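# Push the plug into its socket until it latches

## Task

Push the plug into the socket far enough that it latches. It only counts if the plug stays seated once the robot lets go. Then open the gripper and move the arm away.

## Robot and tools

Robot: a single arm with six revolute joints and a parallel two-finger gripper. Its base may sit slightly tilted on the table. Something may occasionally tug a held part or nudge a loose one. Nothing may be knocked or placed off the table.

Frame: the scene frame has its origin on the table surface under the arm's base. +z is up, +x points forward, and +y is to the left when facing along +x. Result positions are in metres, orientation is a wxyz quaternion, and velocities are in m/s and rad/s. The reported hand position gets less accurate the farther the arm reaches. The gripper's fingers point along its own +x and close along its own y. end_effector_position is the point between the finger pads, about 3 to 4 cm behind the fingertips.

execute_actions, argument actions: a list holding one action, one wait, or nothing.
- Empty list {"actions": []}: commands nothing and returns the current state.
- Action {"rows": [[...]], "steps": n}: n is 1 to 15 control steps of 1/30 s each, default 15. rows holds 1 to 15 rows. Each row is used for one step, and the last row repeats if there are fewer rows than steps. Each row is a single list of 7 numbers for the one arm: six absolute joint target angles in radians, in the order waist, shoulder, elbow, wrist pitch, wrist yaw, wrist roll, followed by the gripper opening. The joint values are targets, not offsets, on the same scale that the Joint positions line prints.
- Joint ranges: waist -3.054 to 3.054, shoulder 0.000 to 3.142, elbow 0.000 to 2.356, wrist pitch -1.571 to 1.571, wrist yaw -1.571 to 1.571, wrist roll -3.142 to 3.142. The true ends can differ by up to 0.010 rad. A call is refused, and nothing moves, if a target is more than 0.010 rad beyond a stated end and also farther out than that joint's last reading. A target beyond the real end gets clipped to the end, and "joint sent to its limit" may then appear, possibly about an earlier action. If that line is missing, the joint is not necessarily free to go farther.
- Opening: a number from -1 to 1, where +1 is fully open (pad gap 0.088 m). Empty fingers close at about -0.80, and values below that change nothing. A full close takes at least about 0.5 s.
- Wait {"actions": [{"steps": n}]}: n is at most 300. It sends no command and returns once n steps have passed since the previous result.
- pictures (optional boolean): whether camera images come back with the result. By default they do.

Motion limits: on each step, every joint's target is kept near its measured angle. The lead is 0.211 rad for waist, shoulder and elbow, 0.213 for wrist pitch, 0.267 for wrist yaw and 0.228 for wrist roll. If the targets would put the gripper more than 70 mm from where it is now, all targets are pulled back toward the current angles. So long moves take several calls. Friction can leave a joint short of its target, especially at long reach, and a very small change may not happen at all. Check Joint positions after each move. Between calls the arm keeps heading for the last row sent. It stops pursuing that row once motion has nearly ceased or a step is HELD.

Result lines:
- State: the end_effector pose and velocities.
- Joint positions / Joint velocities: the six joints, then the pad gap in m or m/s.
- grip_measured: the measured opening on the command scale. It can be off by about 1 mm, the same amount all through a scene. While squeezing something hard it reads up to about 0.061 narrower than the pads really are. To hold a part, command about 0.07 below grip_measured, or less for a lighter hold. Parts under about 3 mm wide get proportionally less force. The pad force limit is about 34 to 49 N, and the pads may spike higher on first contact.
- grip_effort_n: motor effort in newtons at the motor. Negative means closing, positive means opening. It saturates near 83 N. It can also be high while the fingers are moving or pressed against a stop, and some of it stays after the fingers come to rest. It reads n/a at the start.
- "joint command not followed": a clearance check altered or blocked the targets. Mounting blocks and posts count as part of the arm.
- HELD: marks the steps on which all or part of your row was not sent.
- MOTOR HOT: a motor has reached 50 °C or more. At 95 °C an OVER-TEMPERATURE FAULT holds the arm until it cools. If it does not cool within 30 to 60 s, power is cut and the arm and gripper go limp.
- Torque fault: if contact torque reaches a joint's load limit, the arm halts for 10 s and the rest of the call is dropped. Limits in N m: waist 17.4, shoulder 21.6, elbow 21.5, wrist pitch 5.67, wrist yaw 5.65, wrist roll 5.3. The weight of a held part counts toward them. Insert with gentle, gradual pressure, not by ramming.

Cameras: cam_high is fixed overhead and cam_wrist rides on the hand. Both are 896x504. zoom_image takes camera ("cam_high" or "cam_wrist") and region [x0, y0, x1, y1] in pixels of that camera's latest image, with the origin at the top-left. The region can be at most 504x504. It moves nothing. Calibration is given per camera as K, distortion D and T_world_to_cam, and may be off by a few degrees and millimetres.

show_instructions takes no arguments and shows the scene's reference images. finished_scene takes scene, the number of the current scene.

Suggested order: look, open the gripper, approach and grasp the plug, lift it, line it up over the socket, press it in until it latches, release, move clear, check, then call finished_scene. Avoid drops, slips, slams and hard pushes, and move smoothly.

Each tool is called after ">>>" as name(argument=value, ...), one argument or row to a line, values as JSON.

Reference images:

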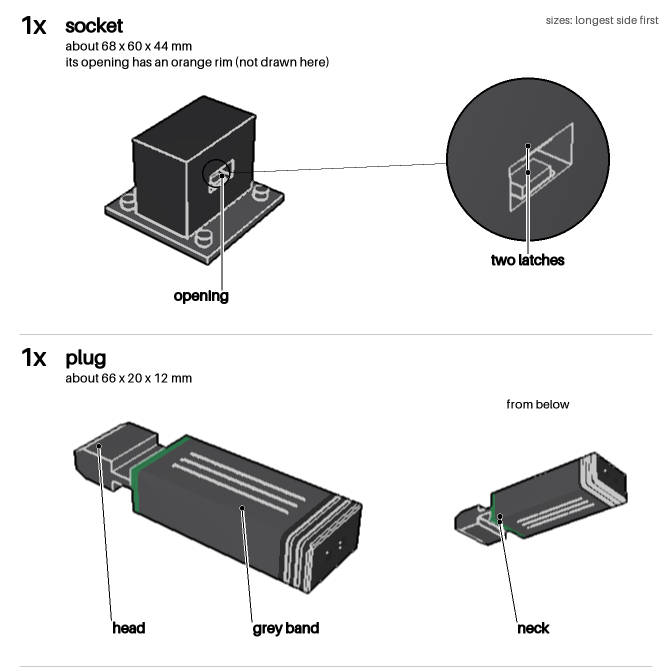

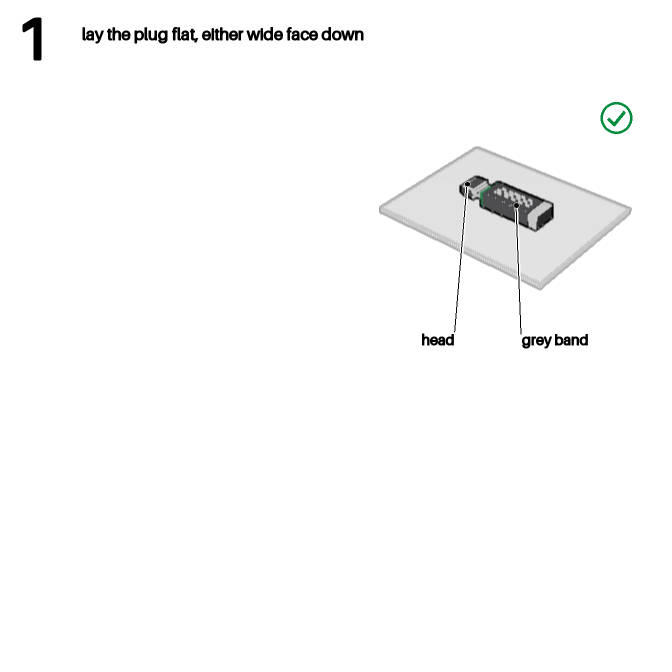

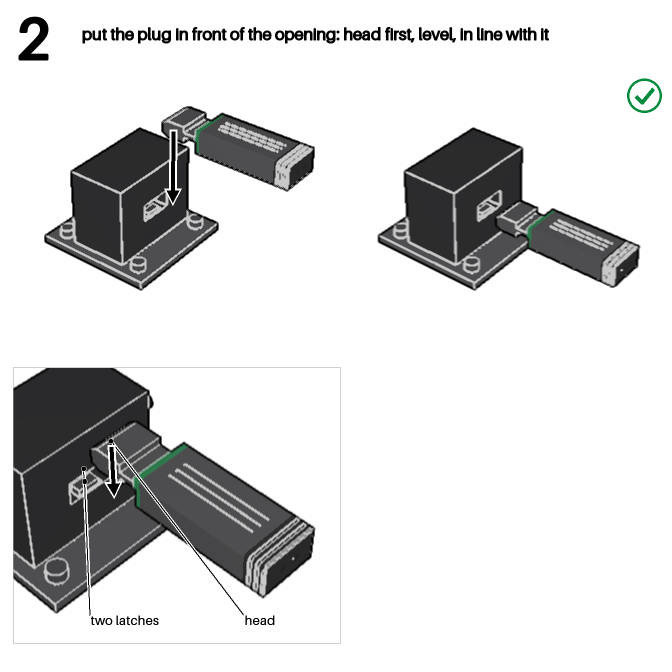

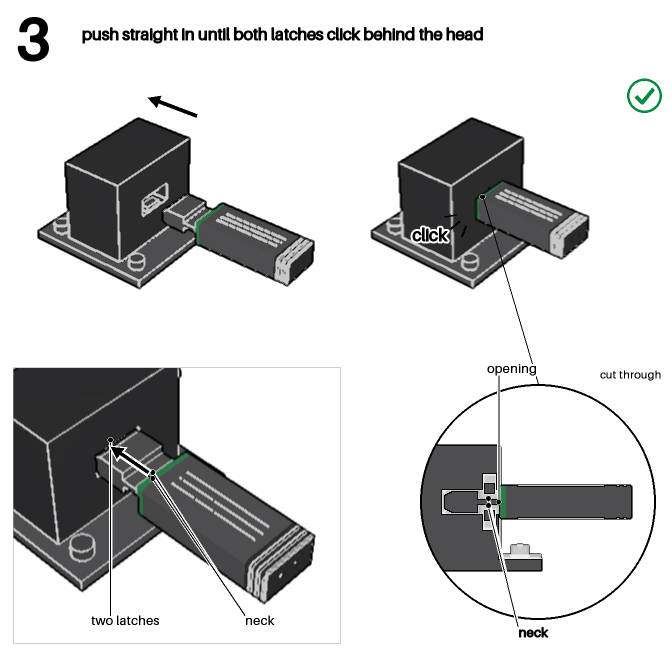

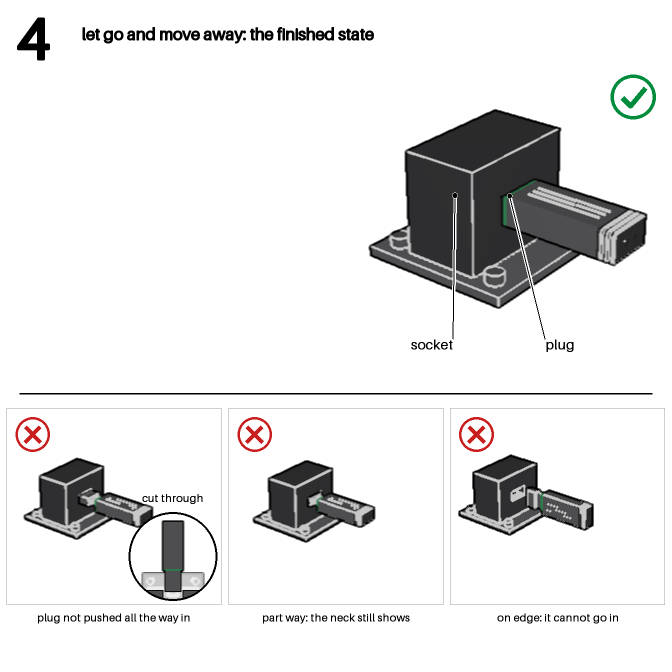

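## Session

>>> execute_actions(
  actions=[],
)

Scene clock: 0.00 s of 6630.00 s.
end_effector_position=(+0.3779, +0.2309, +0.3360) grip_measured=+0.371 grip_effort_n=n/a end_effector_quat_wxyz=(+0.633, -0.377, +0.223, +0.639) end_effector_velocity=(+0.002, -0.002, +0.001) end_effector_angular_velocity=(+0.006, -0.018, +0.012)
Joint positions: [ 0.212  1.708  1.455 -0.767 -0.524 -1.251  0.057]
Joint velocities: [-0.007 -0.002 -0.002  0.007 -0.007 -0.022 -0.   ]
Motor temperatures (°C, as the motors report them): [27 24 25 27 25 25]
Heat: hottest waist 27 °C (+0.0 °C/min).

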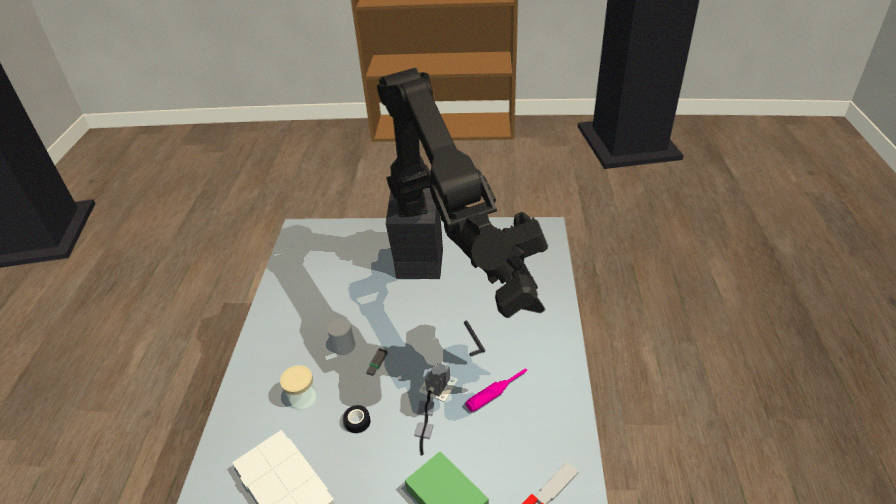

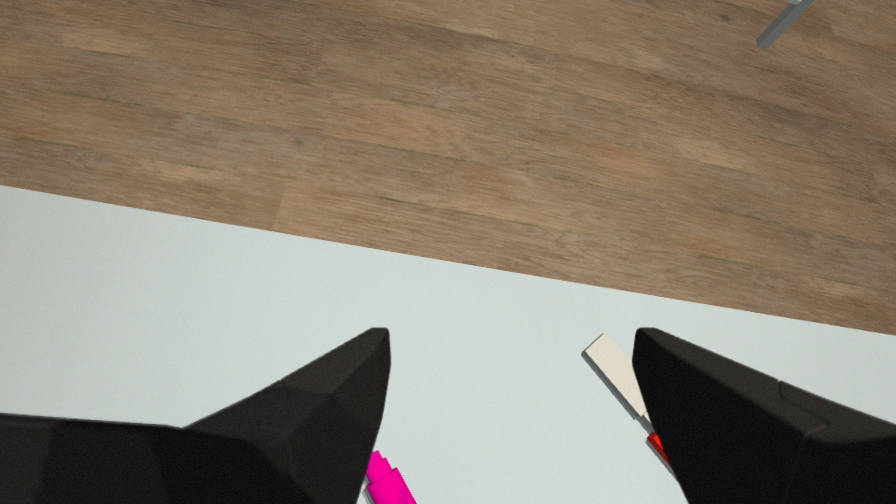

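>>> zoom_image(
  camera="cam_high",
  region=[320, 310, 500, 460],
)

Region (320, 310, 500, 460) of cam_high's 896x504 image, scaled by 2.800, with more detail than that image has.

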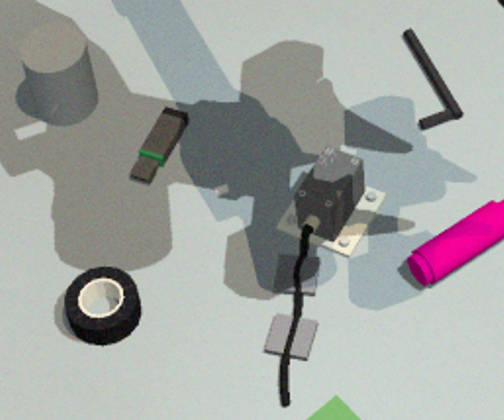

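>>> execute_actions(
  actions=[
    {"rows": [[-0.092,1.482,0.755,-0.473,0,0,1]], "steps": 15},
  ],
  pictures=false,
)

>>> execute_actions(
  actions=[
    {"steps": 30},
  ],
)

Scene clock: 49.63 s of 6630.00 s.
end_effector_position=(+0.3368, +0.0369, +0.2247) grip_measured=+0.982 grip_effort_n=15.6 end_effector_quat_wxyz=(+0.769, -0.217, +0.567, +0.203) end_effector_velocity=(-0.454, -0.065, -0.365) end_effector_angular_velocity=(+0.246, +1.440, -1.912)
Joint positions: [-0.089  1.493  0.868 -0.483 -0.019 -0.508  0.087]
Joint velocities: [-0.002 -0.007 -1.331 -0.007  0.168  1.971  0.002]
Motor temperatures (°C, as the motors report them): [28 33 28 28 25 25]
Heat: hottest shoulder 33 °C (+7.3 °C/min).
Steps of this call (steps 1 to 90: nothing new was sent; then 46.13 s passed at rest; steps 91 to 105: all 15 steps of this action). Readings (joint positions):
91: [0.206 1.690 1.434 -0.733 -0.501 -1.220]
92: [0.186 1.665 1.399 -0.696 -0.450 -1.179]
94: [0.115 1.610 1.330 -0.626 -0.354 -1.098]
98: [-0.027 1.523 1.194 -0.524 -0.146 -0.910]
105: the state above

Scene clock: 50.63 s of 6630.00 s.
end_effector_position=(+0.3044, +0.0314, +0.2004) grip_measured=+0.985 grip_effort_n=15.6 end_effector_quat_wxyz=(+0.772, -0.024, +0.633, +0.047) end_effector_velocity=(-0.001, +0.002, +0.001) end_effector_angular_velocity=(+0.022, +0.005, -0.005)
Joint positions: [-0.089  1.49   0.769 -0.474 -0.002 -0.002  0.087]
Joint velocities: [-0.002 -0.002  0.002 -0.007 -0.022  0.007 -0.   ]
Motor temperatures (°C, as the motors report them): [28 33 28 28 25 25]
Heat: hottest shoulder 33 °C (+7.1 °C/min).
Steps of this call (steps 1 to 30: the robot went on to your last target). Readings (joint positions):
1: [-0.089 1.493 0.831 -0.483 -0.013 -0.443]
2: [-0.089 1.493 0.804 -0.483 -0.010 -0.380]
4: [-0.089 1.493 0.777 -0.483 -0.006 -0.250]
8: [-0.089 1.491 0.773 -0.474 -0.003 -0.064]
30: the state above
The arm was judged still, so your last target was given up. Only a new action makes it travel on or press farther. Fingers that are still opening or closing keep moving.
camera_calibration (this result's frames):
cam_wrist: T_world_to_cam=[[0.0881613, -0.993671, -0.0696117, 0.0331767], [-0.989002, -0.0956501, 0.112811, 0.318455], [-0.118755, 0.0589006, -0.991175, 0.310157], [0, 0, 0, 1]] pos_world=[0.348861, 0.0451586, 0.273804]

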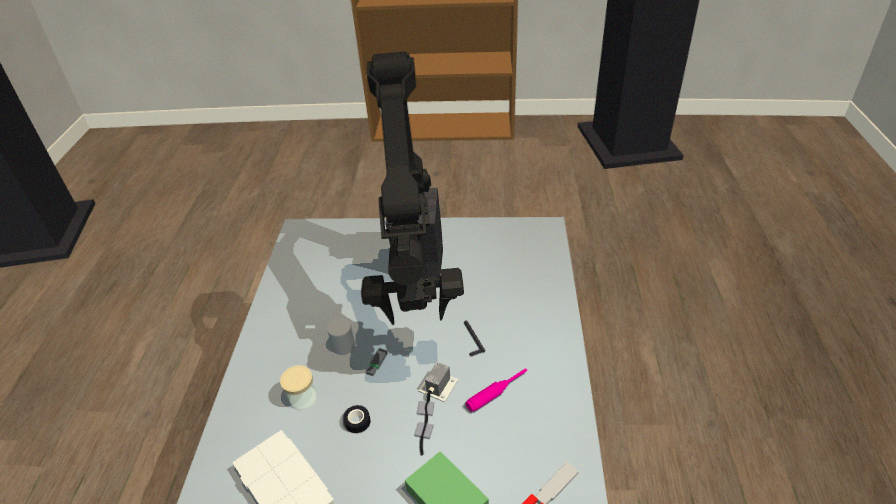

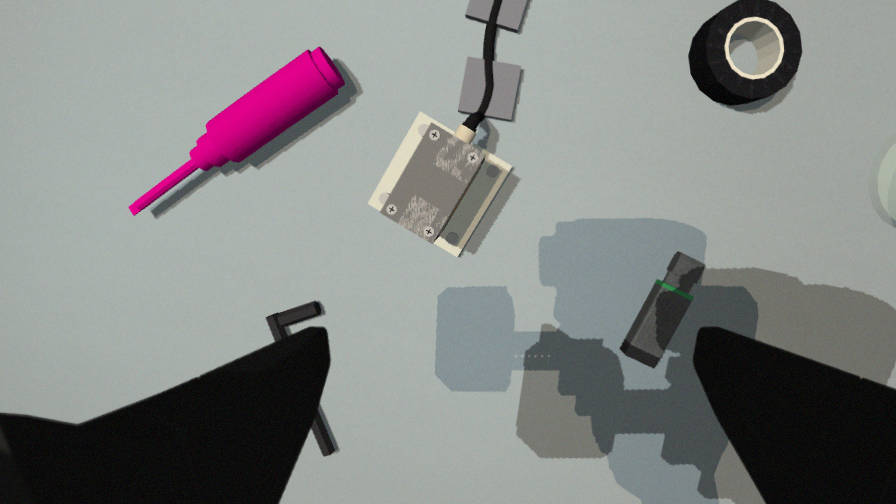

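>>> zoom_image(
  camera="cam_high",
  region=[405, 350, 475, 410],
)

>>> zoom_image(
  camera="cam_wrist",
  region=[350, 90, 550, 270],
)

>>> zoom_image(
  camera="cam_wrist",
  region=[590, 235, 750, 385],
)

Region (405, 350, 475, 410) of cam_high's 896x504 image, scaled by 7.200, with more detail than that image has; it fills the top 432 rows of this view, and the rest is white.

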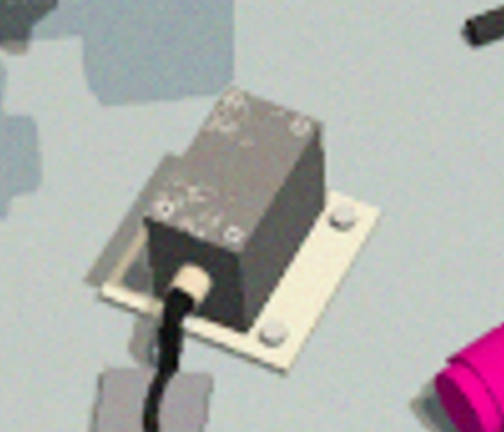

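Region (350, 90, 550, 270) of cam_wrist's 896x504 image, scaled by 2.520, with more detail than that image has; it fills the top 454 rows of this view, and the rest is white.

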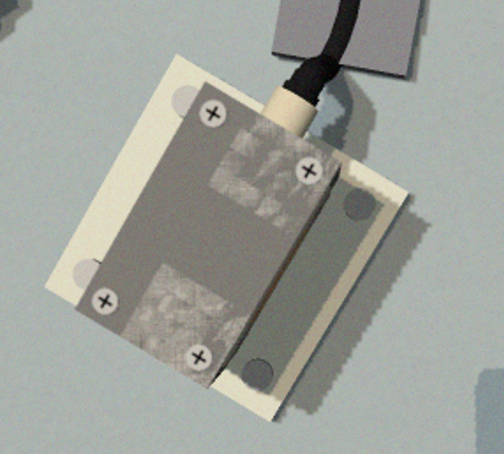

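Region (590, 235, 750, 385) of cam_wrist's 896x504 image, scaled by 3.150, with more detail than that image has; it fills the top 472 rows of this view, and the rest is white.

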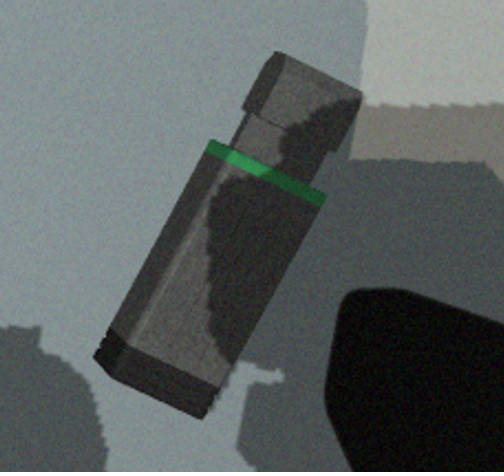

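>>> execute_actions(
  actions=[
    {"rows": [[-0.362,1.95,0.311,0.737,0.072,0.188,0.3]], "steps": 15},
  ],
  pictures=false,
)

>>> execute_actions(
  actions=[
    {"steps": 25},
  ],
)

Scene clock: 90.40 s of 6630.00 s.
end_effector_position=(+0.1654, -0.0411, +0.0635) grip_measured=+0.306 grip_effort_n=-15.6 end_effector_quat_wxyz=(+0.682, +0.086, +0.710, -0.153) end_effector_velocity=(+0.147, -0.035, -0.048) end_effector_angular_velocity=(-0.183, -1.102, -0.077)
Joint positions: [-0.355  1.929  0.32   0.175  0.069  0.181  0.054]
Joint velocities: [-0.056  0.261 -0.335  1.707 -0.007  0.051 -0.002]
Motor temperatures (°C, as the motors report them): [28 33 27 29 25 25]
Heat: hottest shoulder 33 °C (+2.0 °C/min).
Steps of this call (steps 1 to 90: nothing new was sent; then 36.27 s passed at rest; steps 91 to 105: all 15 steps of this action). Readings (joint positions):
91: [-0.098 1.502 0.753 -0.446 -0.002 0.018]
92: [-0.123 1.519 0.734 -0.401 0.007 0.046]
94: [-0.190 1.576 0.684 -0.336 0.031 0.088]
98: [-0.295 1.715 0.546 -0.186 0.056 0.142]
105: the state above

Scene clock: 91.23 s of 6630.00 s.
end_effector_position=(+0.2773, -0.0599, +0.0894) grip_measured=+0.303 grip_effort_n=-15.6 end_effector_quat_wxyz=(+0.850, +0.091, +0.495, -0.154) end_effector_velocity=(+0.003, -0.002, +0.003) end_effector_angular_velocity=(-0.009, -0.019, +0.016)
Joint positions: [-0.359  1.938  0.316  0.735  0.07   0.185  0.054]
Joint velocities: [-0.007 -0.002 -0.002  0.022 -0.007 -0.022 -0.   ]
Motor temperatures (°C, as the motors report them): [28 33 27 29 25 25]
Heat: hottest shoulder 33 °C (+2.0 °C/min).
Steps of this call (steps 1 to 25: the robot went on to your last target). Readings (joint positions):
1: [-0.357 1.935 0.313 0.236 0.069 0.182]
2: [-0.357 1.937 0.312 0.299 0.069 0.183]
4: [-0.358 1.937 0.313 0.425 0.070 0.184]
8: [-0.359 1.938 0.314 0.645 0.070 0.185]
25: the state above
camera_calibration (this result's frames):
cam_wrist: T_world_to_cam=[[-0.351823, -0.934611, -0.052185, 0.0610826], [-0.912634, 0.354878, -0.20288, 0.329399], [0.208133, -0.0237519, -0.977812, 0.105498], [0, 0, 0, 1]] pos_world=[0.300153, -0.0573023, 0.173173]

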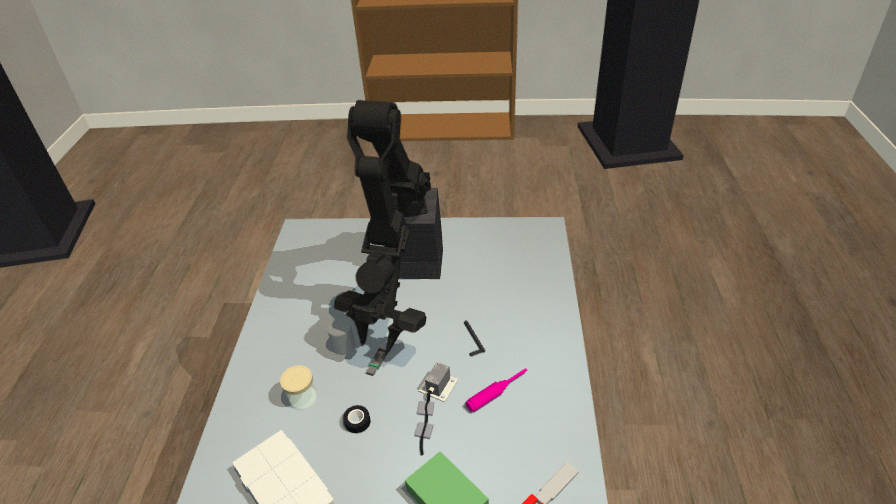

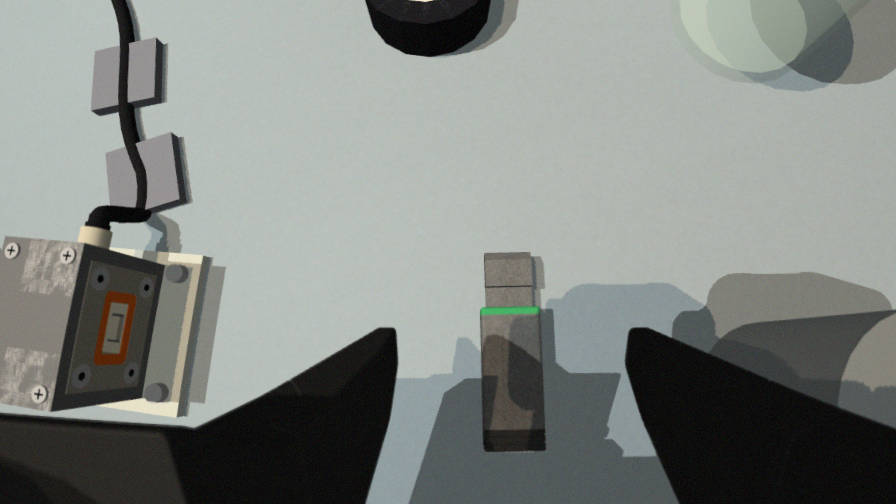

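>>> execute_actions(
  actions=[
    {"rows": [[-0.364,1.97,0.315,0.752,0.072,0.188,0.2],[-0.364,1.99,0.318,0.768,0.072,0.188,0.1],[-0.364,2.01,0.322,0.783,0.072,0.188,0.05],[-0.364,2.03,0.326,0.8,0.072,0.188,0.05],[-0.364,2.05,0.33,0.815,0.072,0.188,0.05],[-0.364,2.07,0.334,0.83,0.072,0.188,0.05],[-0.364,2.09,0.338,0.846,0.072,0.188,0.05],[-0.364,2.11,0.342,0.862,0.072,0.188,0.05],[-0.364,2.13,0.346,0.878,0.072,0.188,0.05],[-0.364,2.15,0.35,0.894,0.072,0.188,0.05],[-0.364,2.17,0.354,0.908,0.072,0.188,0.05],[-0.364,2.19,0.357,0.922,0.072,0.188,0.05],[-0.364,2.205,0.359,0.932,0.072,0.188,0.05],[-0.364,2.215,0.36,0.938,0.072,0.188,0.05]], "steps": 15},
  ],
  pictures=false,
)

>>> execute_actions(
  actions=[
    {"steps": 12},
  ],
)

Scene clock: 109.20 s of 6630.00 s.
end_effector_position=(+0.2723, -0.0607, +0.0533) grip_measured=+0.054 grip_effort_n=-15.6 end_effector_quat_wxyz=(+0.845, +0.092, +0.503, -0.155) end_effector_velocity=(-0.039, +0.003, -0.066) end_effector_angular_velocity=(+0.020, +0.142, -0.016)
Joint positions: [-0.361  2.176  0.353  0.917  0.07   0.186  0.042]
Joint velocities: [-0.002  0.354  0.042  0.168  0.007  0.007 -0.001]
Motor temperatures (°C, as the motors report them): [28 31 26 30 25 25]
Heat: hottest shoulder 31 °C (-2.0 °C/min).
Steps of this call (steps 1 to 15: the robot went on to your last target; steps 16 to 90: nothing new was sent; then 14.47 s passed at rest; steps 91 to 105: all 15 steps of this action). Readings (joint positions):
91: [-0.359 1.941 0.316 0.739 0.070 0.185]
92: [-0.360 1.949 0.316 0.748 0.070 0.186]
94: [-0.361 1.975 0.318 0.769 0.070 0.186]
98: [-0.361 2.050 0.327 0.823 0.070 0.186]
105: the state above

Scene clock: 109.60 s of 6630.00 s.
end_effector_position=(+0.2710, -0.0606, +0.0494) grip_measured=+0.053 grip_effort_n=-16.0 end_effector_quat_wxyz=(+0.844, +0.092, +0.504, -0.155) end_effector_velocity=(-0.003, +0.001, -0.002) end_effector_angular_velocity=(+0.011, +0.010, -0.006)
Joint positions: [-0.361  2.202  0.356  0.936  0.07   0.186  0.042]
Joint velocities: [-0.002  0.002 -0.002 -0.007 -0.007  0.007 -0.   ]
Motor temperatures (°C, as the motors report them): [28 31 26 30 25 25]
Heat: hottest shoulder 31 °C (-2.0 °C/min).
Steps of this call (steps 1 to 12: the robot went on to your last target). Readings (joint positions):
1: [-0.361 2.186 0.354 0.922 0.070 0.186]
2: [-0.361 2.192 0.354 0.926 0.070 0.186]
4: [-0.361 2.198 0.354 0.931 0.070 0.186]
8: [-0.361 2.201 0.356 0.936 0.070 0.186]
12: the state above
camera_calibration (this result's frames):
cam_wrist: T_world_to_cam=[[-0.355539, -0.933442, -0.047734, 0.0570421], [-0.915815, 0.358119, -0.181751, 0.315779], [0.186749, -0.0209042, -0.982185, 0.0738431], [0, 0, 0, 1]] pos_world=[0.295686, -0.0582976, 0.132644]

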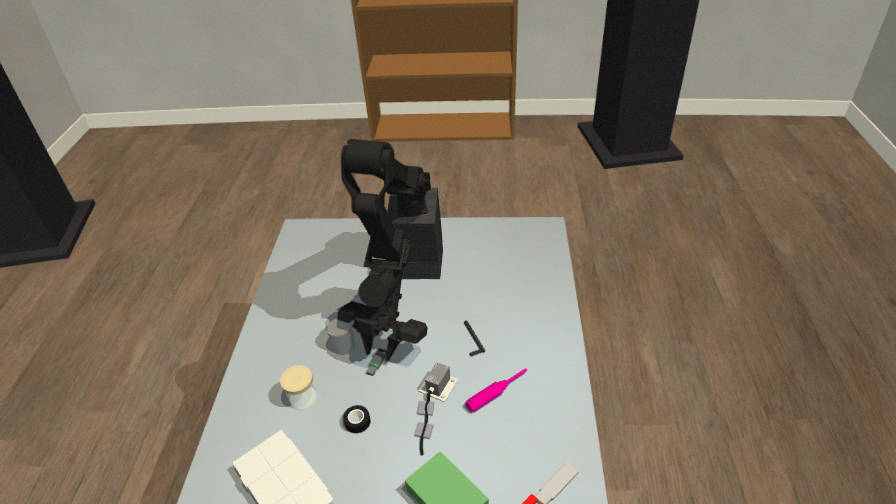

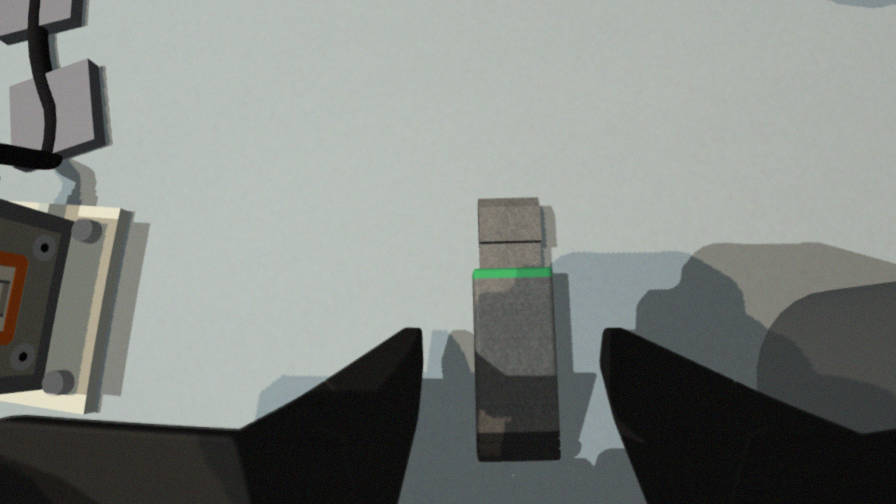

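>>> zoom_image(
  camera="cam_high",
  region=[310, 280, 440, 390],
)

Region (310, 280, 440, 390) of cam_high's 896x504 image, scaled by 3.877, with more detail than that image has; it fills the top 426 rows of this view, and the rest is white.

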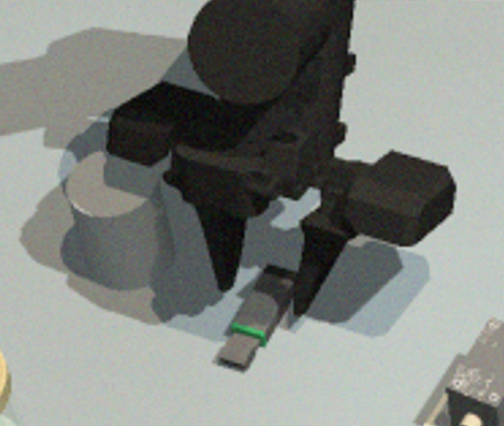

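>>> execute_actions(
  actions=[
    {"rows": [[-0.364,2.222,0.363,0.943,0.072,0.188,0.05],[-0.364,2.229,0.365,0.948,0.072,0.188,0.05],[-0.364,2.236,0.367,0.953,0.072,0.188,0.05],[-0.364,2.243,0.369,0.958,0.072,0.188,0.05],[-0.364,2.25,0.371,0.964,0.072,0.188,0.05],[-0.364,2.257,0.373,0.97,0.072,0.188,0.05],[-0.364,2.264,0.375,0.975,0.072,0.188,0.05]], "steps": 15},
  ],
)

>>> zoom_image(
  camera="cam_high",
  region=[310, 280, 440, 390],
)

Scene clock: 122.33 s of 6630.00 s.
end_effector_position=(+0.2715, -0.0610, +0.0421) grip_measured=+0.053 grip_effort_n=-16.0 end_effector_quat_wxyz=(+0.845, +0.092, +0.503, -0.156) end_effector_velocity=(+0.002, +0.000, +0.000) end_effector_angular_velocity=(+0.008, -0.009, -0.005)
Joint positions: [-0.361  2.25   0.37   0.973  0.07   0.186  0.042]
Joint velocities: [-0.002  0.002  0.002  0.007 -0.007  0.007  0.   ]
Motor temperatures (°C, as the motors report them): [28 30 26 30 25 25]
Heat: hottest shoulder 30 °C (-3.0 °C/min).
Steps of this call (steps 1 to 30: the robot went on to your last target; steps 31 to 90: nothing new was sent; then 9.23 s passed at rest; steps 91 to 105: all 15 steps of this action). Readings (joint positions):
91: [-0.361 2.203 0.356 0.938 0.070 0.186]
92: [-0.361 2.206 0.357 0.940 0.070 0.186]
94: [-0.361 2.215 0.361 0.947 0.070 0.186]
98: [-0.361 2.240 0.368 0.965 0.070 0.186]
105: the state above
camera_calibration (this result's frames):
cam_wrist: T_world_to_cam=[[-0.355722, -0.933352, -0.048119, 0.0565803], [-0.915291, 0.358324, -0.183976, 0.315082], [0.188957, -0.0214016, -0.981752, 0.0659592], [0, 0, 0, 1]] pos_world=[0.296055, -0.0586803, 0.125446]

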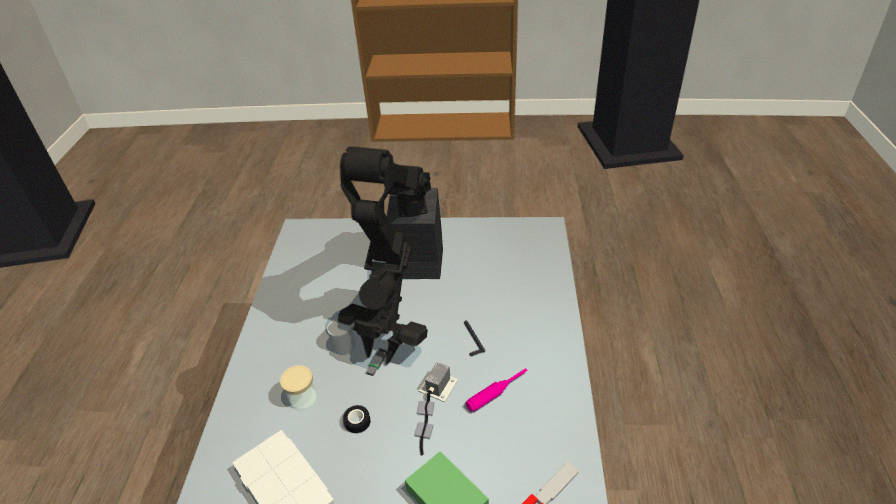

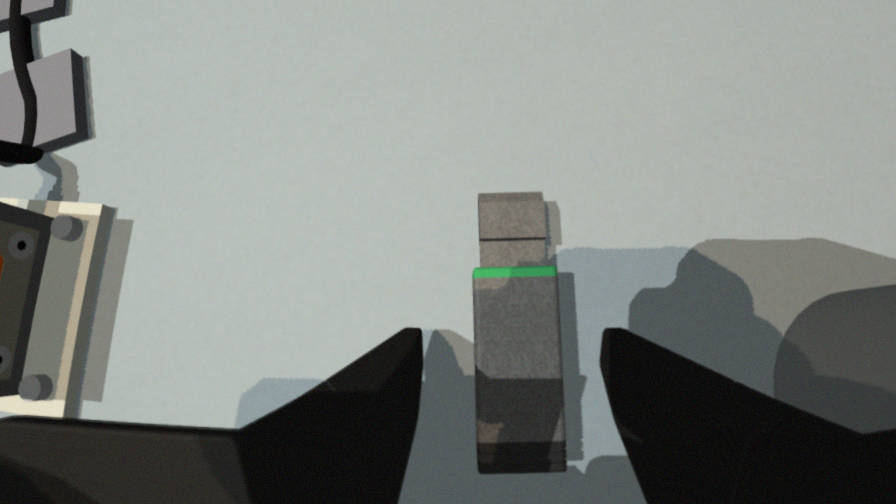

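Region (310, 280, 440, 390) of cam_high's 896x504 image, scaled by 3.877, with more detail than that image has; it fills the top 426 rows of this view, and the rest is white.

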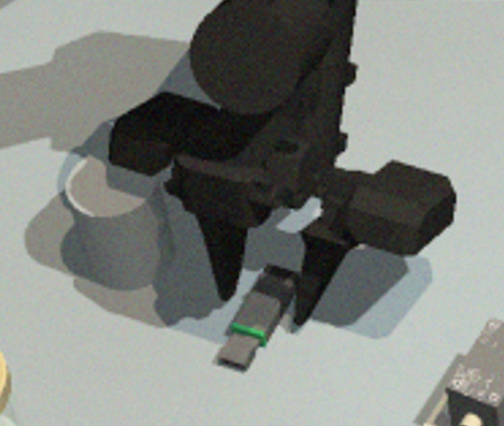

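>>> execute_actions(
  actions=[
    {"rows": [[-0.366,2.269,0.377,0.979,0.072,0.188,0.05],[-0.366,2.274,0.379,0.983,0.072,0.188,0.05],[-0.366,2.279,0.381,0.987,0.072,0.188,0.05],[-0.366,2.284,0.383,0.991,0.072,0.188,0.05],[-0.366,2.289,0.385,0.995,0.072,0.188,0.05],[-0.366,2.294,0.387,0.999,0.072,0.188,0.05],[-0.366,2.3,0.389,1.003,0.072,0.188,0.05]], "steps": 15},
  ],
)

Scene clock: 125.60 s of 6630.00 s.
end_effector_position=(+0.2731, -0.0619, +0.0369) grip_measured=+0.053 grip_effort_n=-15.6 end_effector_quat_wxyz=(+0.846, +0.092, +0.501, -0.156) end_effector_velocity=(-0.002, +0.001, -0.002) end_effector_angular_velocity=(+0.012, +0.015, -0.006)
Joint positions: [-0.363  2.286  0.384  1.001  0.07   0.186  0.042]
Joint velocities: [-0.002 -0.002  0.002 -0.022 -0.007  0.007 -0.   ]
Motor temperatures (°C, as the motors report them): [28 30 26 30 25 25]
Heat: hottest shoulder 30 °C (-3.0 °C/min).
Steps of this call (steps 1 to 15: the robot went on to your last target; steps 16 to 83: nothing new was sent; steps 84 to 98: all 15 steps of this action). Readings (joint positions):
84: [-0.361 2.252 0.371 0.975 0.070 0.186]
85: [-0.362 2.254 0.371 0.976 0.070 0.186]
87: [-0.363 2.261 0.374 0.982 0.070 0.186]
91: [-0.363 2.278 0.381 0.995 0.070 0.186]
98: the state above
camera_calibration (this result's frames):
cam_wrist: T_world_to_cam=[[-0.356702, -0.932933, -0.0489845, 0.0563916], [-0.913756, 0.359324, -0.18957, 0.315747], [0.194458, -0.0228602, -0.980645, 0.0588082], [0, 0, 0, 1]] pos_world=[0.297195, -0.0595013, 0.120288]

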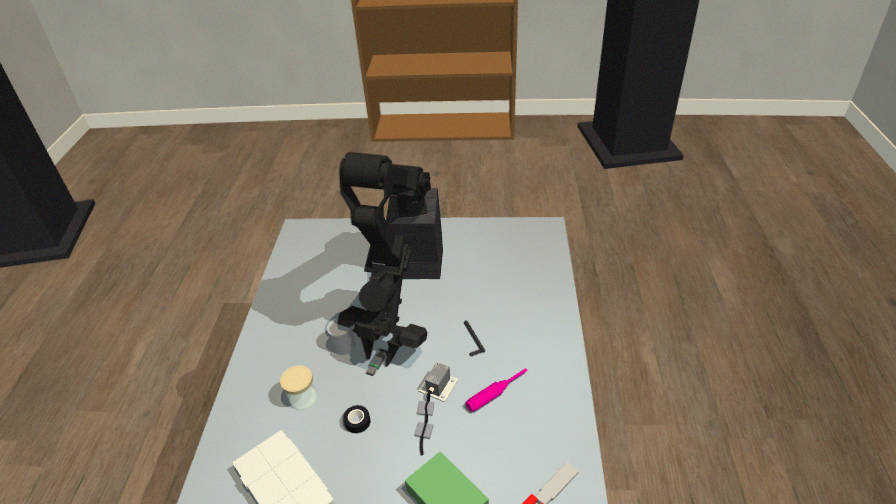

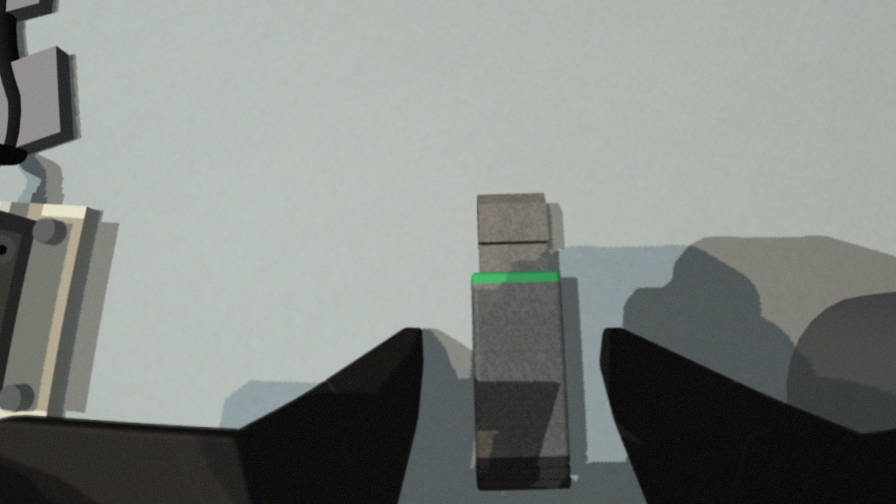

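>>> execute_actions(
  actions=[
    {"rows": [[-0.366,2.3,0.389,1.003,0.072,0.188,-0.05],[-0.366,2.3,0.389,1.003,0.072,0.188,-0.12],[-0.366,2.3,0.389,1.003,0.072,0.188,-0.19],[-0.366,2.3,0.389,1.003,0.072,0.188,-0.25],[-0.366,2.3,0.389,1.003,0.072,0.188,-0.3],[-0.366,2.3,0.389,1.003,0.072,0.188,-0.34],[-0.366,2.3,0.389,1.003,0.072,0.188,-0.37],[-0.366,2.3,0.389,1.003,0.072,0.188,-0.4],[-0.366,2.3,0.389,1.003,0.072,0.188,-0.43],[-0.366,2.3,0.389,1.003,0.072,0.188,-0.46],[-0.366,2.3,0.389,1.003,0.072,0.188,-0.49],[-0.366,2.3,0.389,1.003,0.072,0.188,-0.52],[-0.366,2.3,0.389,1.003,0.072,0.188,-0.55]], "steps": 15},
  ],
)

Scene clock: 130.43 s of 6630.00 s.
end_effector_position=(+0.2735, -0.0620, +0.0370) grip_measured=-0.450 grip_effort_n=-83.5 end_effector_quat_wxyz=(+0.847, +0.092, +0.500, -0.156) end_effector_velocity=(-0.000, +0.000, +0.001) end_effector_angular_velocity=(+0.003, +0.003, +0.007)
Joint positions: [-0.363  2.287  0.384  1.003  0.07   0.186  0.017]
Joint velocities: [-0.002 -0.007 -0.002 -0.007 -0.007 -0.007 -0.   ]
Motor temperatures (°C, as the motors report them): [28 30 26 30 25 25]
Heat: hottest shoulder 30 °C (-3.0 °C/min).
Steps of this call (steps 1 to 15: the robot went on to your last target; steps 16 to 90: nothing new was sent; then 1.33 s passed at rest; steps 91 to 105: all 15 steps of this action). Readings (joint positions):
91: [-0.363 2.287 0.384 1.002 0.070 0.186]
92: [-0.363 2.287 0.384 1.002 0.070 0.186]
94: [-0.363 2.287 0.384 1.002 0.070 0.186]
98: [-0.363 2.287 0.384 1.002 0.070 0.186]
105: the state above
camera_calibration (this result's frames):
cam_wrist: T_world_to_cam=[[-0.356911, -0.932837, -0.0492937, 0.0564442], [-0.913282, 0.359544, -0.191426, 0.316154], [0.196292, -0.0233028, -0.980269, 0.0583031], [0, 0, 0, 1]] pos_world=[0.297439, -0.0596595, 0.120455]

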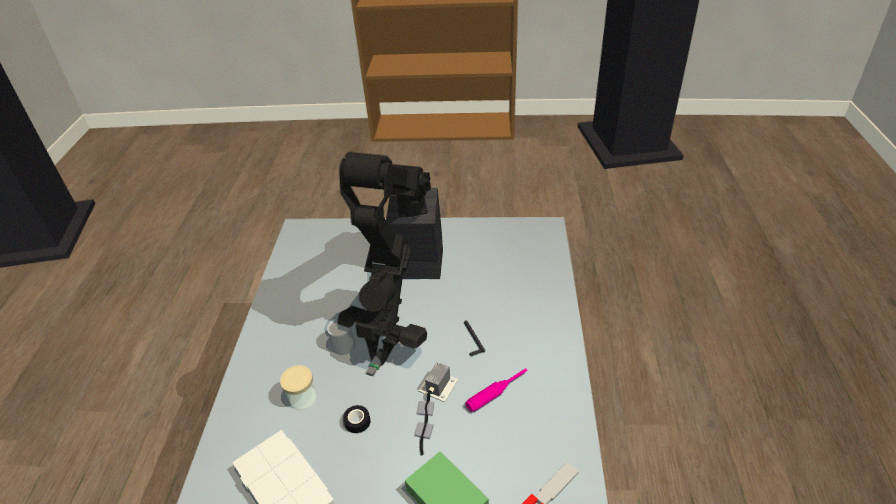

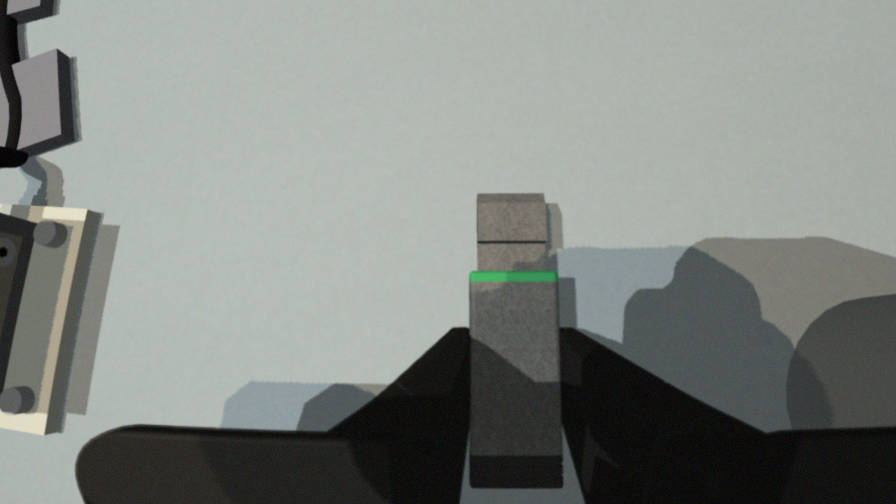

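>>> execute_actions(
  actions=[
    {"rows": [[-0.366,2.28,0.384,0.993,0.072,0.188,-0.55],[-0.366,2.26,0.38,0.978,0.072,0.188,-0.55],[-0.366,2.24,0.375,0.962,0.072,0.188,-0.55],[-0.366,2.215,0.37,0.943,0.072,0.188,-0.55],[-0.366,2.19,0.364,0.924,0.072,0.188,-0.55],[-0.366,2.165,0.358,0.904,0.072,0.188,-0.55],[-0.366,2.14,0.352,0.884,0.072,0.188,-0.55],[-0.366,2.11,0.345,0.862,0.072,0.188,-0.55],[-0.366,2.08,0.339,0.84,0.072,0.188,-0.55],[-0.366,2.055,0.333,0.82,0.072,0.188,-0.55],[-0.366,2.03,0.328,0.8,0.072,0.188,-0.55],[-0.366,2.005,0.323,0.78,0.072,0.188,-0.55],[-0.366,1.985,0.319,0.764,0.072,0.188,-0.55],[-0.366,1.965,0.315,0.75,0.072,0.188,-0.55],[-0.366,1.95,0.311,0.737,0.072,0.188,-0.55]], "steps": 15},
  ],
  pictures=false,
)

>>> execute_actions(
  actions=[
    {"rows": [[-0.369,1.95,0.326,0.71,0.052,0.137,-0.55],[-0.371,1.95,0.341,0.684,0.032,0.086,-0.55],[-0.374,1.95,0.357,0.657,0.011,0.035,-0.55],[-0.377,1.95,0.372,0.63,-0.009,-0.016,-0.55],[-0.38,1.955,0.387,0.604,-0.029,-0.067,-0.55],[-0.382,1.955,0.402,0.577,-0.049,-0.118,-0.55],[-0.385,1.955,0.417,0.551,-0.07,-0.169,-0.55],[-0.388,1.96,0.433,0.524,-0.09,-0.22,-0.55],[-0.391,1.96,0.448,0.497,-0.11,-0.271,-0.55],[-0.393,1.96,0.463,0.471,-0.13,-0.322,-0.55],[-0.396,1.965,0.478,0.444,-0.151,-0.373,-0.55],[-0.399,1.965,0.493,0.417,-0.171,-0.424,-0.55],[-0.402,1.965,0.509,0.391,-0.191,-0.475,-0.55],[-0.404,1.97,0.524,0.364,-0.211,-0.527,-0.55],[-0.407,1.97,0.539,0.337,-0.232,-0.578,-0.55]], "steps": 15},
  ],
  pictures=false,
)

>>> execute_actions(
  actions=[
    {"rows": [[-0.41,1.97,0.554,0.311,-0.252,-0.629,-0.55],[-0.412,1.972,0.569,0.284,-0.272,-0.68,-0.55],[-0.415,1.974,0.585,0.258,-0.292,-0.731,-0.55],[-0.418,1.975,0.6,0.231,-0.312,-0.782,-0.55],[-0.421,1.977,0.615,0.204,-0.333,-0.833,-0.55],[-0.423,1.978,0.63,0.178,-0.353,-0.884,-0.55],[-0.426,1.98,0.645,0.151,-0.373,-0.935,-0.55],[-0.429,1.981,0.661,0.124,-0.393,-0.986,-0.55],[-0.432,1.982,0.676,0.098,-0.414,-1.037,-0.55],[-0.434,1.984,0.691,0.071,-0.434,-1.088,-0.55],[-0.437,1.985,0.706,0.045,-0.454,-1.139,-0.55],[-0.44,1.987,0.721,0.018,-0.474,-1.19,-0.55],[-0.443,1.988,0.737,-0.009,-0.495,-1.241,-0.55],[-0.446,1.99,0.752,-0.035,-0.515,-1.292,-0.55],[-0.45,1.991,0.77,-0.062,-0.537,-1.345,-0.55]], "steps": 15},
  ],
  pictures=false,
)

>>> execute_actions(
  actions=[
    {"steps": 15},
  ],
)

Scene clock: 153.73 s of 6630.00 s.
end_effector_position=(+0.2756, -0.0612, +0.0786) grip_measured=-0.450 grip_effort_n=-83.5 end_effector_quat_wxyz=(+0.847, +0.092, +0.500, -0.156) end_effector_velocity=(-0.004, +0.001, +0.090) end_effector_angular_velocity=(-0.021, -0.022, +0.014)
Joint positions: [-0.363  2.007  0.328  0.78   0.07   0.186  0.017]
Joint velocities: [-0.002 -0.613 -0.125 -0.462  0.007 -0.022 -0.   ]
Motor temperatures (°C, as the motors report them): [28 29 26 31 25 25]
Heat: hottest wrist pitch 31 °C (-1.0 °C/min).
Steps of this call (steps 1 to 15: the robot went on to your last target; steps 16 to 90: nothing new was sent; then 19.80 s passed at rest; steps 91 to 105: all 15 steps of this action). Readings (joint positions):
91: [-0.363 2.287 0.384 1.003 0.070 0.186]
92: [-0.363 2.285 0.384 1.000 0.070 0.186]
94: [-0.363 2.267 0.382 0.976 0.070 0.186]
98: [-0.363 2.184 0.363 0.911 0.070 0.186]
105: the state above

Scene clock: 154.23 s of 6630.00 s.
end_effector_position=(+0.2909, -0.0368, +0.0748) grip_measured=-0.450 grip_effort_n=-83.5 end_effector_quat_wxyz=(+0.815, -0.087, +0.562, +0.109) end_effector_velocity=(+0.052, +0.057, +0.009) end_effector_angular_velocity=(+0.108, +0.097, +1.527)
Joint positions: [-0.397  1.964  0.495  0.407 -0.179 -0.448  0.017]
Joint velocities: [-0.085 -0.002  0.447 -0.784 -0.623 -1.516  0.   ]
Motor temperatures (°C, as the motors report them): [28 29 26 31 25 25]
Heat: hottest wrist pitch 31 °C (-1.0 °C/min).
Steps of this call (steps 1 to 15: all 15 steps of this action). Readings (joint positions):
1: [-0.364 1.990 0.327 0.762 0.069 0.178]
2: [-0.365 1.977 0.328 0.742 0.061 0.154]
4: [-0.369 1.966 0.341 0.694 0.033 0.085]
8: [-0.378 1.964 0.389 0.592 -0.040 -0.097]
15: the state above

Scene clock: 154.73 s of 6630.00 s.
end_effector_position=(+0.3137, -0.0104, +0.0923) grip_measured=-0.450 grip_effort_n=-83.5 end_effector_quat_wxyz=(+0.744, -0.253, +0.460, +0.414) end_effector_velocity=(+0.046, +0.045, +0.062) end_effector_angular_velocity=(+0.321, -0.382, +1.364)
Joint positions: [-0.439  1.973  0.722  0.008 -0.483 -1.213  0.017]
Joint velocities: [-0.1    0.046  0.462 -0.784 -0.637 -1.546 -0.   ]
Motor temperatures (°C, as the motors report them): [28 29 26 31 25 25]
Heat: hottest wrist pitch 31 °C (-1.0 °C/min).
Steps of this call (steps 1 to 15: all 15 steps of this action). Readings (joint positions):
1: [-0.400 1.964 0.510 0.380 -0.200 -0.499]
2: [-0.403 1.964 0.525 0.354 -0.220 -0.550]
4: [-0.408 1.964 0.555 0.300 -0.260 -0.652]
8: [-0.419 1.965 0.616 0.194 -0.341 -0.856]
15: the state above

Scene clock: 155.23 s of 6630.00 s.
end_effector_position=(+0.3183, -0.0072, +0.0981) grip_measured=-0.450 grip_effort_n=-83.5 end_effector_quat_wxyz=(+0.731, -0.276, +0.426, +0.456) end_effector_velocity=(-0.004, -0.001, -0.000) end_effector_angular_velocity=(+0.006, +0.010, +0.012)
Joint positions: [-0.447  1.977  0.762 -0.059 -0.535 -1.342  0.017]
Joint velocities: [-0.007  0.002  0.002 -0.022 -0.007 -0.022 -0.   ]
Motor temperatures (°C, as the motors report them): [28 29 26 31 25 25]
Heat: hottest wrist pitch 31 °C (-1.0 °C/min).
Steps of this call (steps 1 to 15: the robot went on to your last target). Readings (joint positions):
1: [-0.441 1.975 0.735 -0.013 -0.500 -1.253]
2: [-0.443 1.975 0.745 -0.026 -0.511 -1.280]
4: [-0.446 1.975 0.757 -0.042 -0.524 -1.312]
8: [-0.447 1.975 0.762 -0.055 -0.533 -1.335]
15: the state above
camera_calibration (this result's frames):
cam_wrist: T_world_to_cam=[[0.901024, -0.432311, -0.0355326, -0.271555], [-0.430579, -0.881477, -0.193909, 0.186718], [0.0525076, 0.190016, -0.980376, 0.158057], [0, 0, 0, 1]] pos_world=[0.316775, 0.017158, 0.181512]

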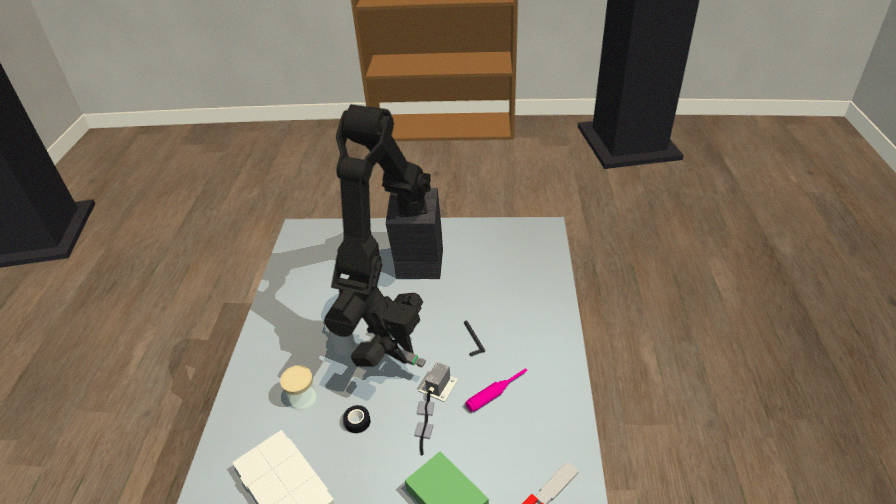

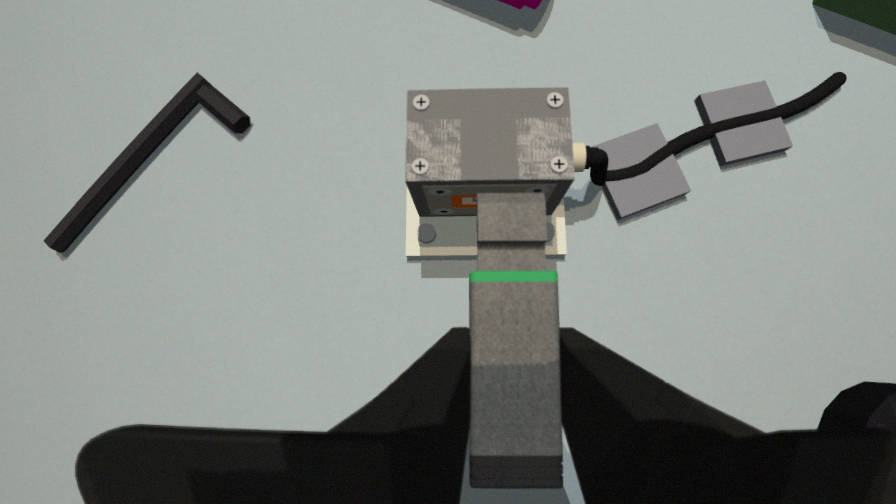

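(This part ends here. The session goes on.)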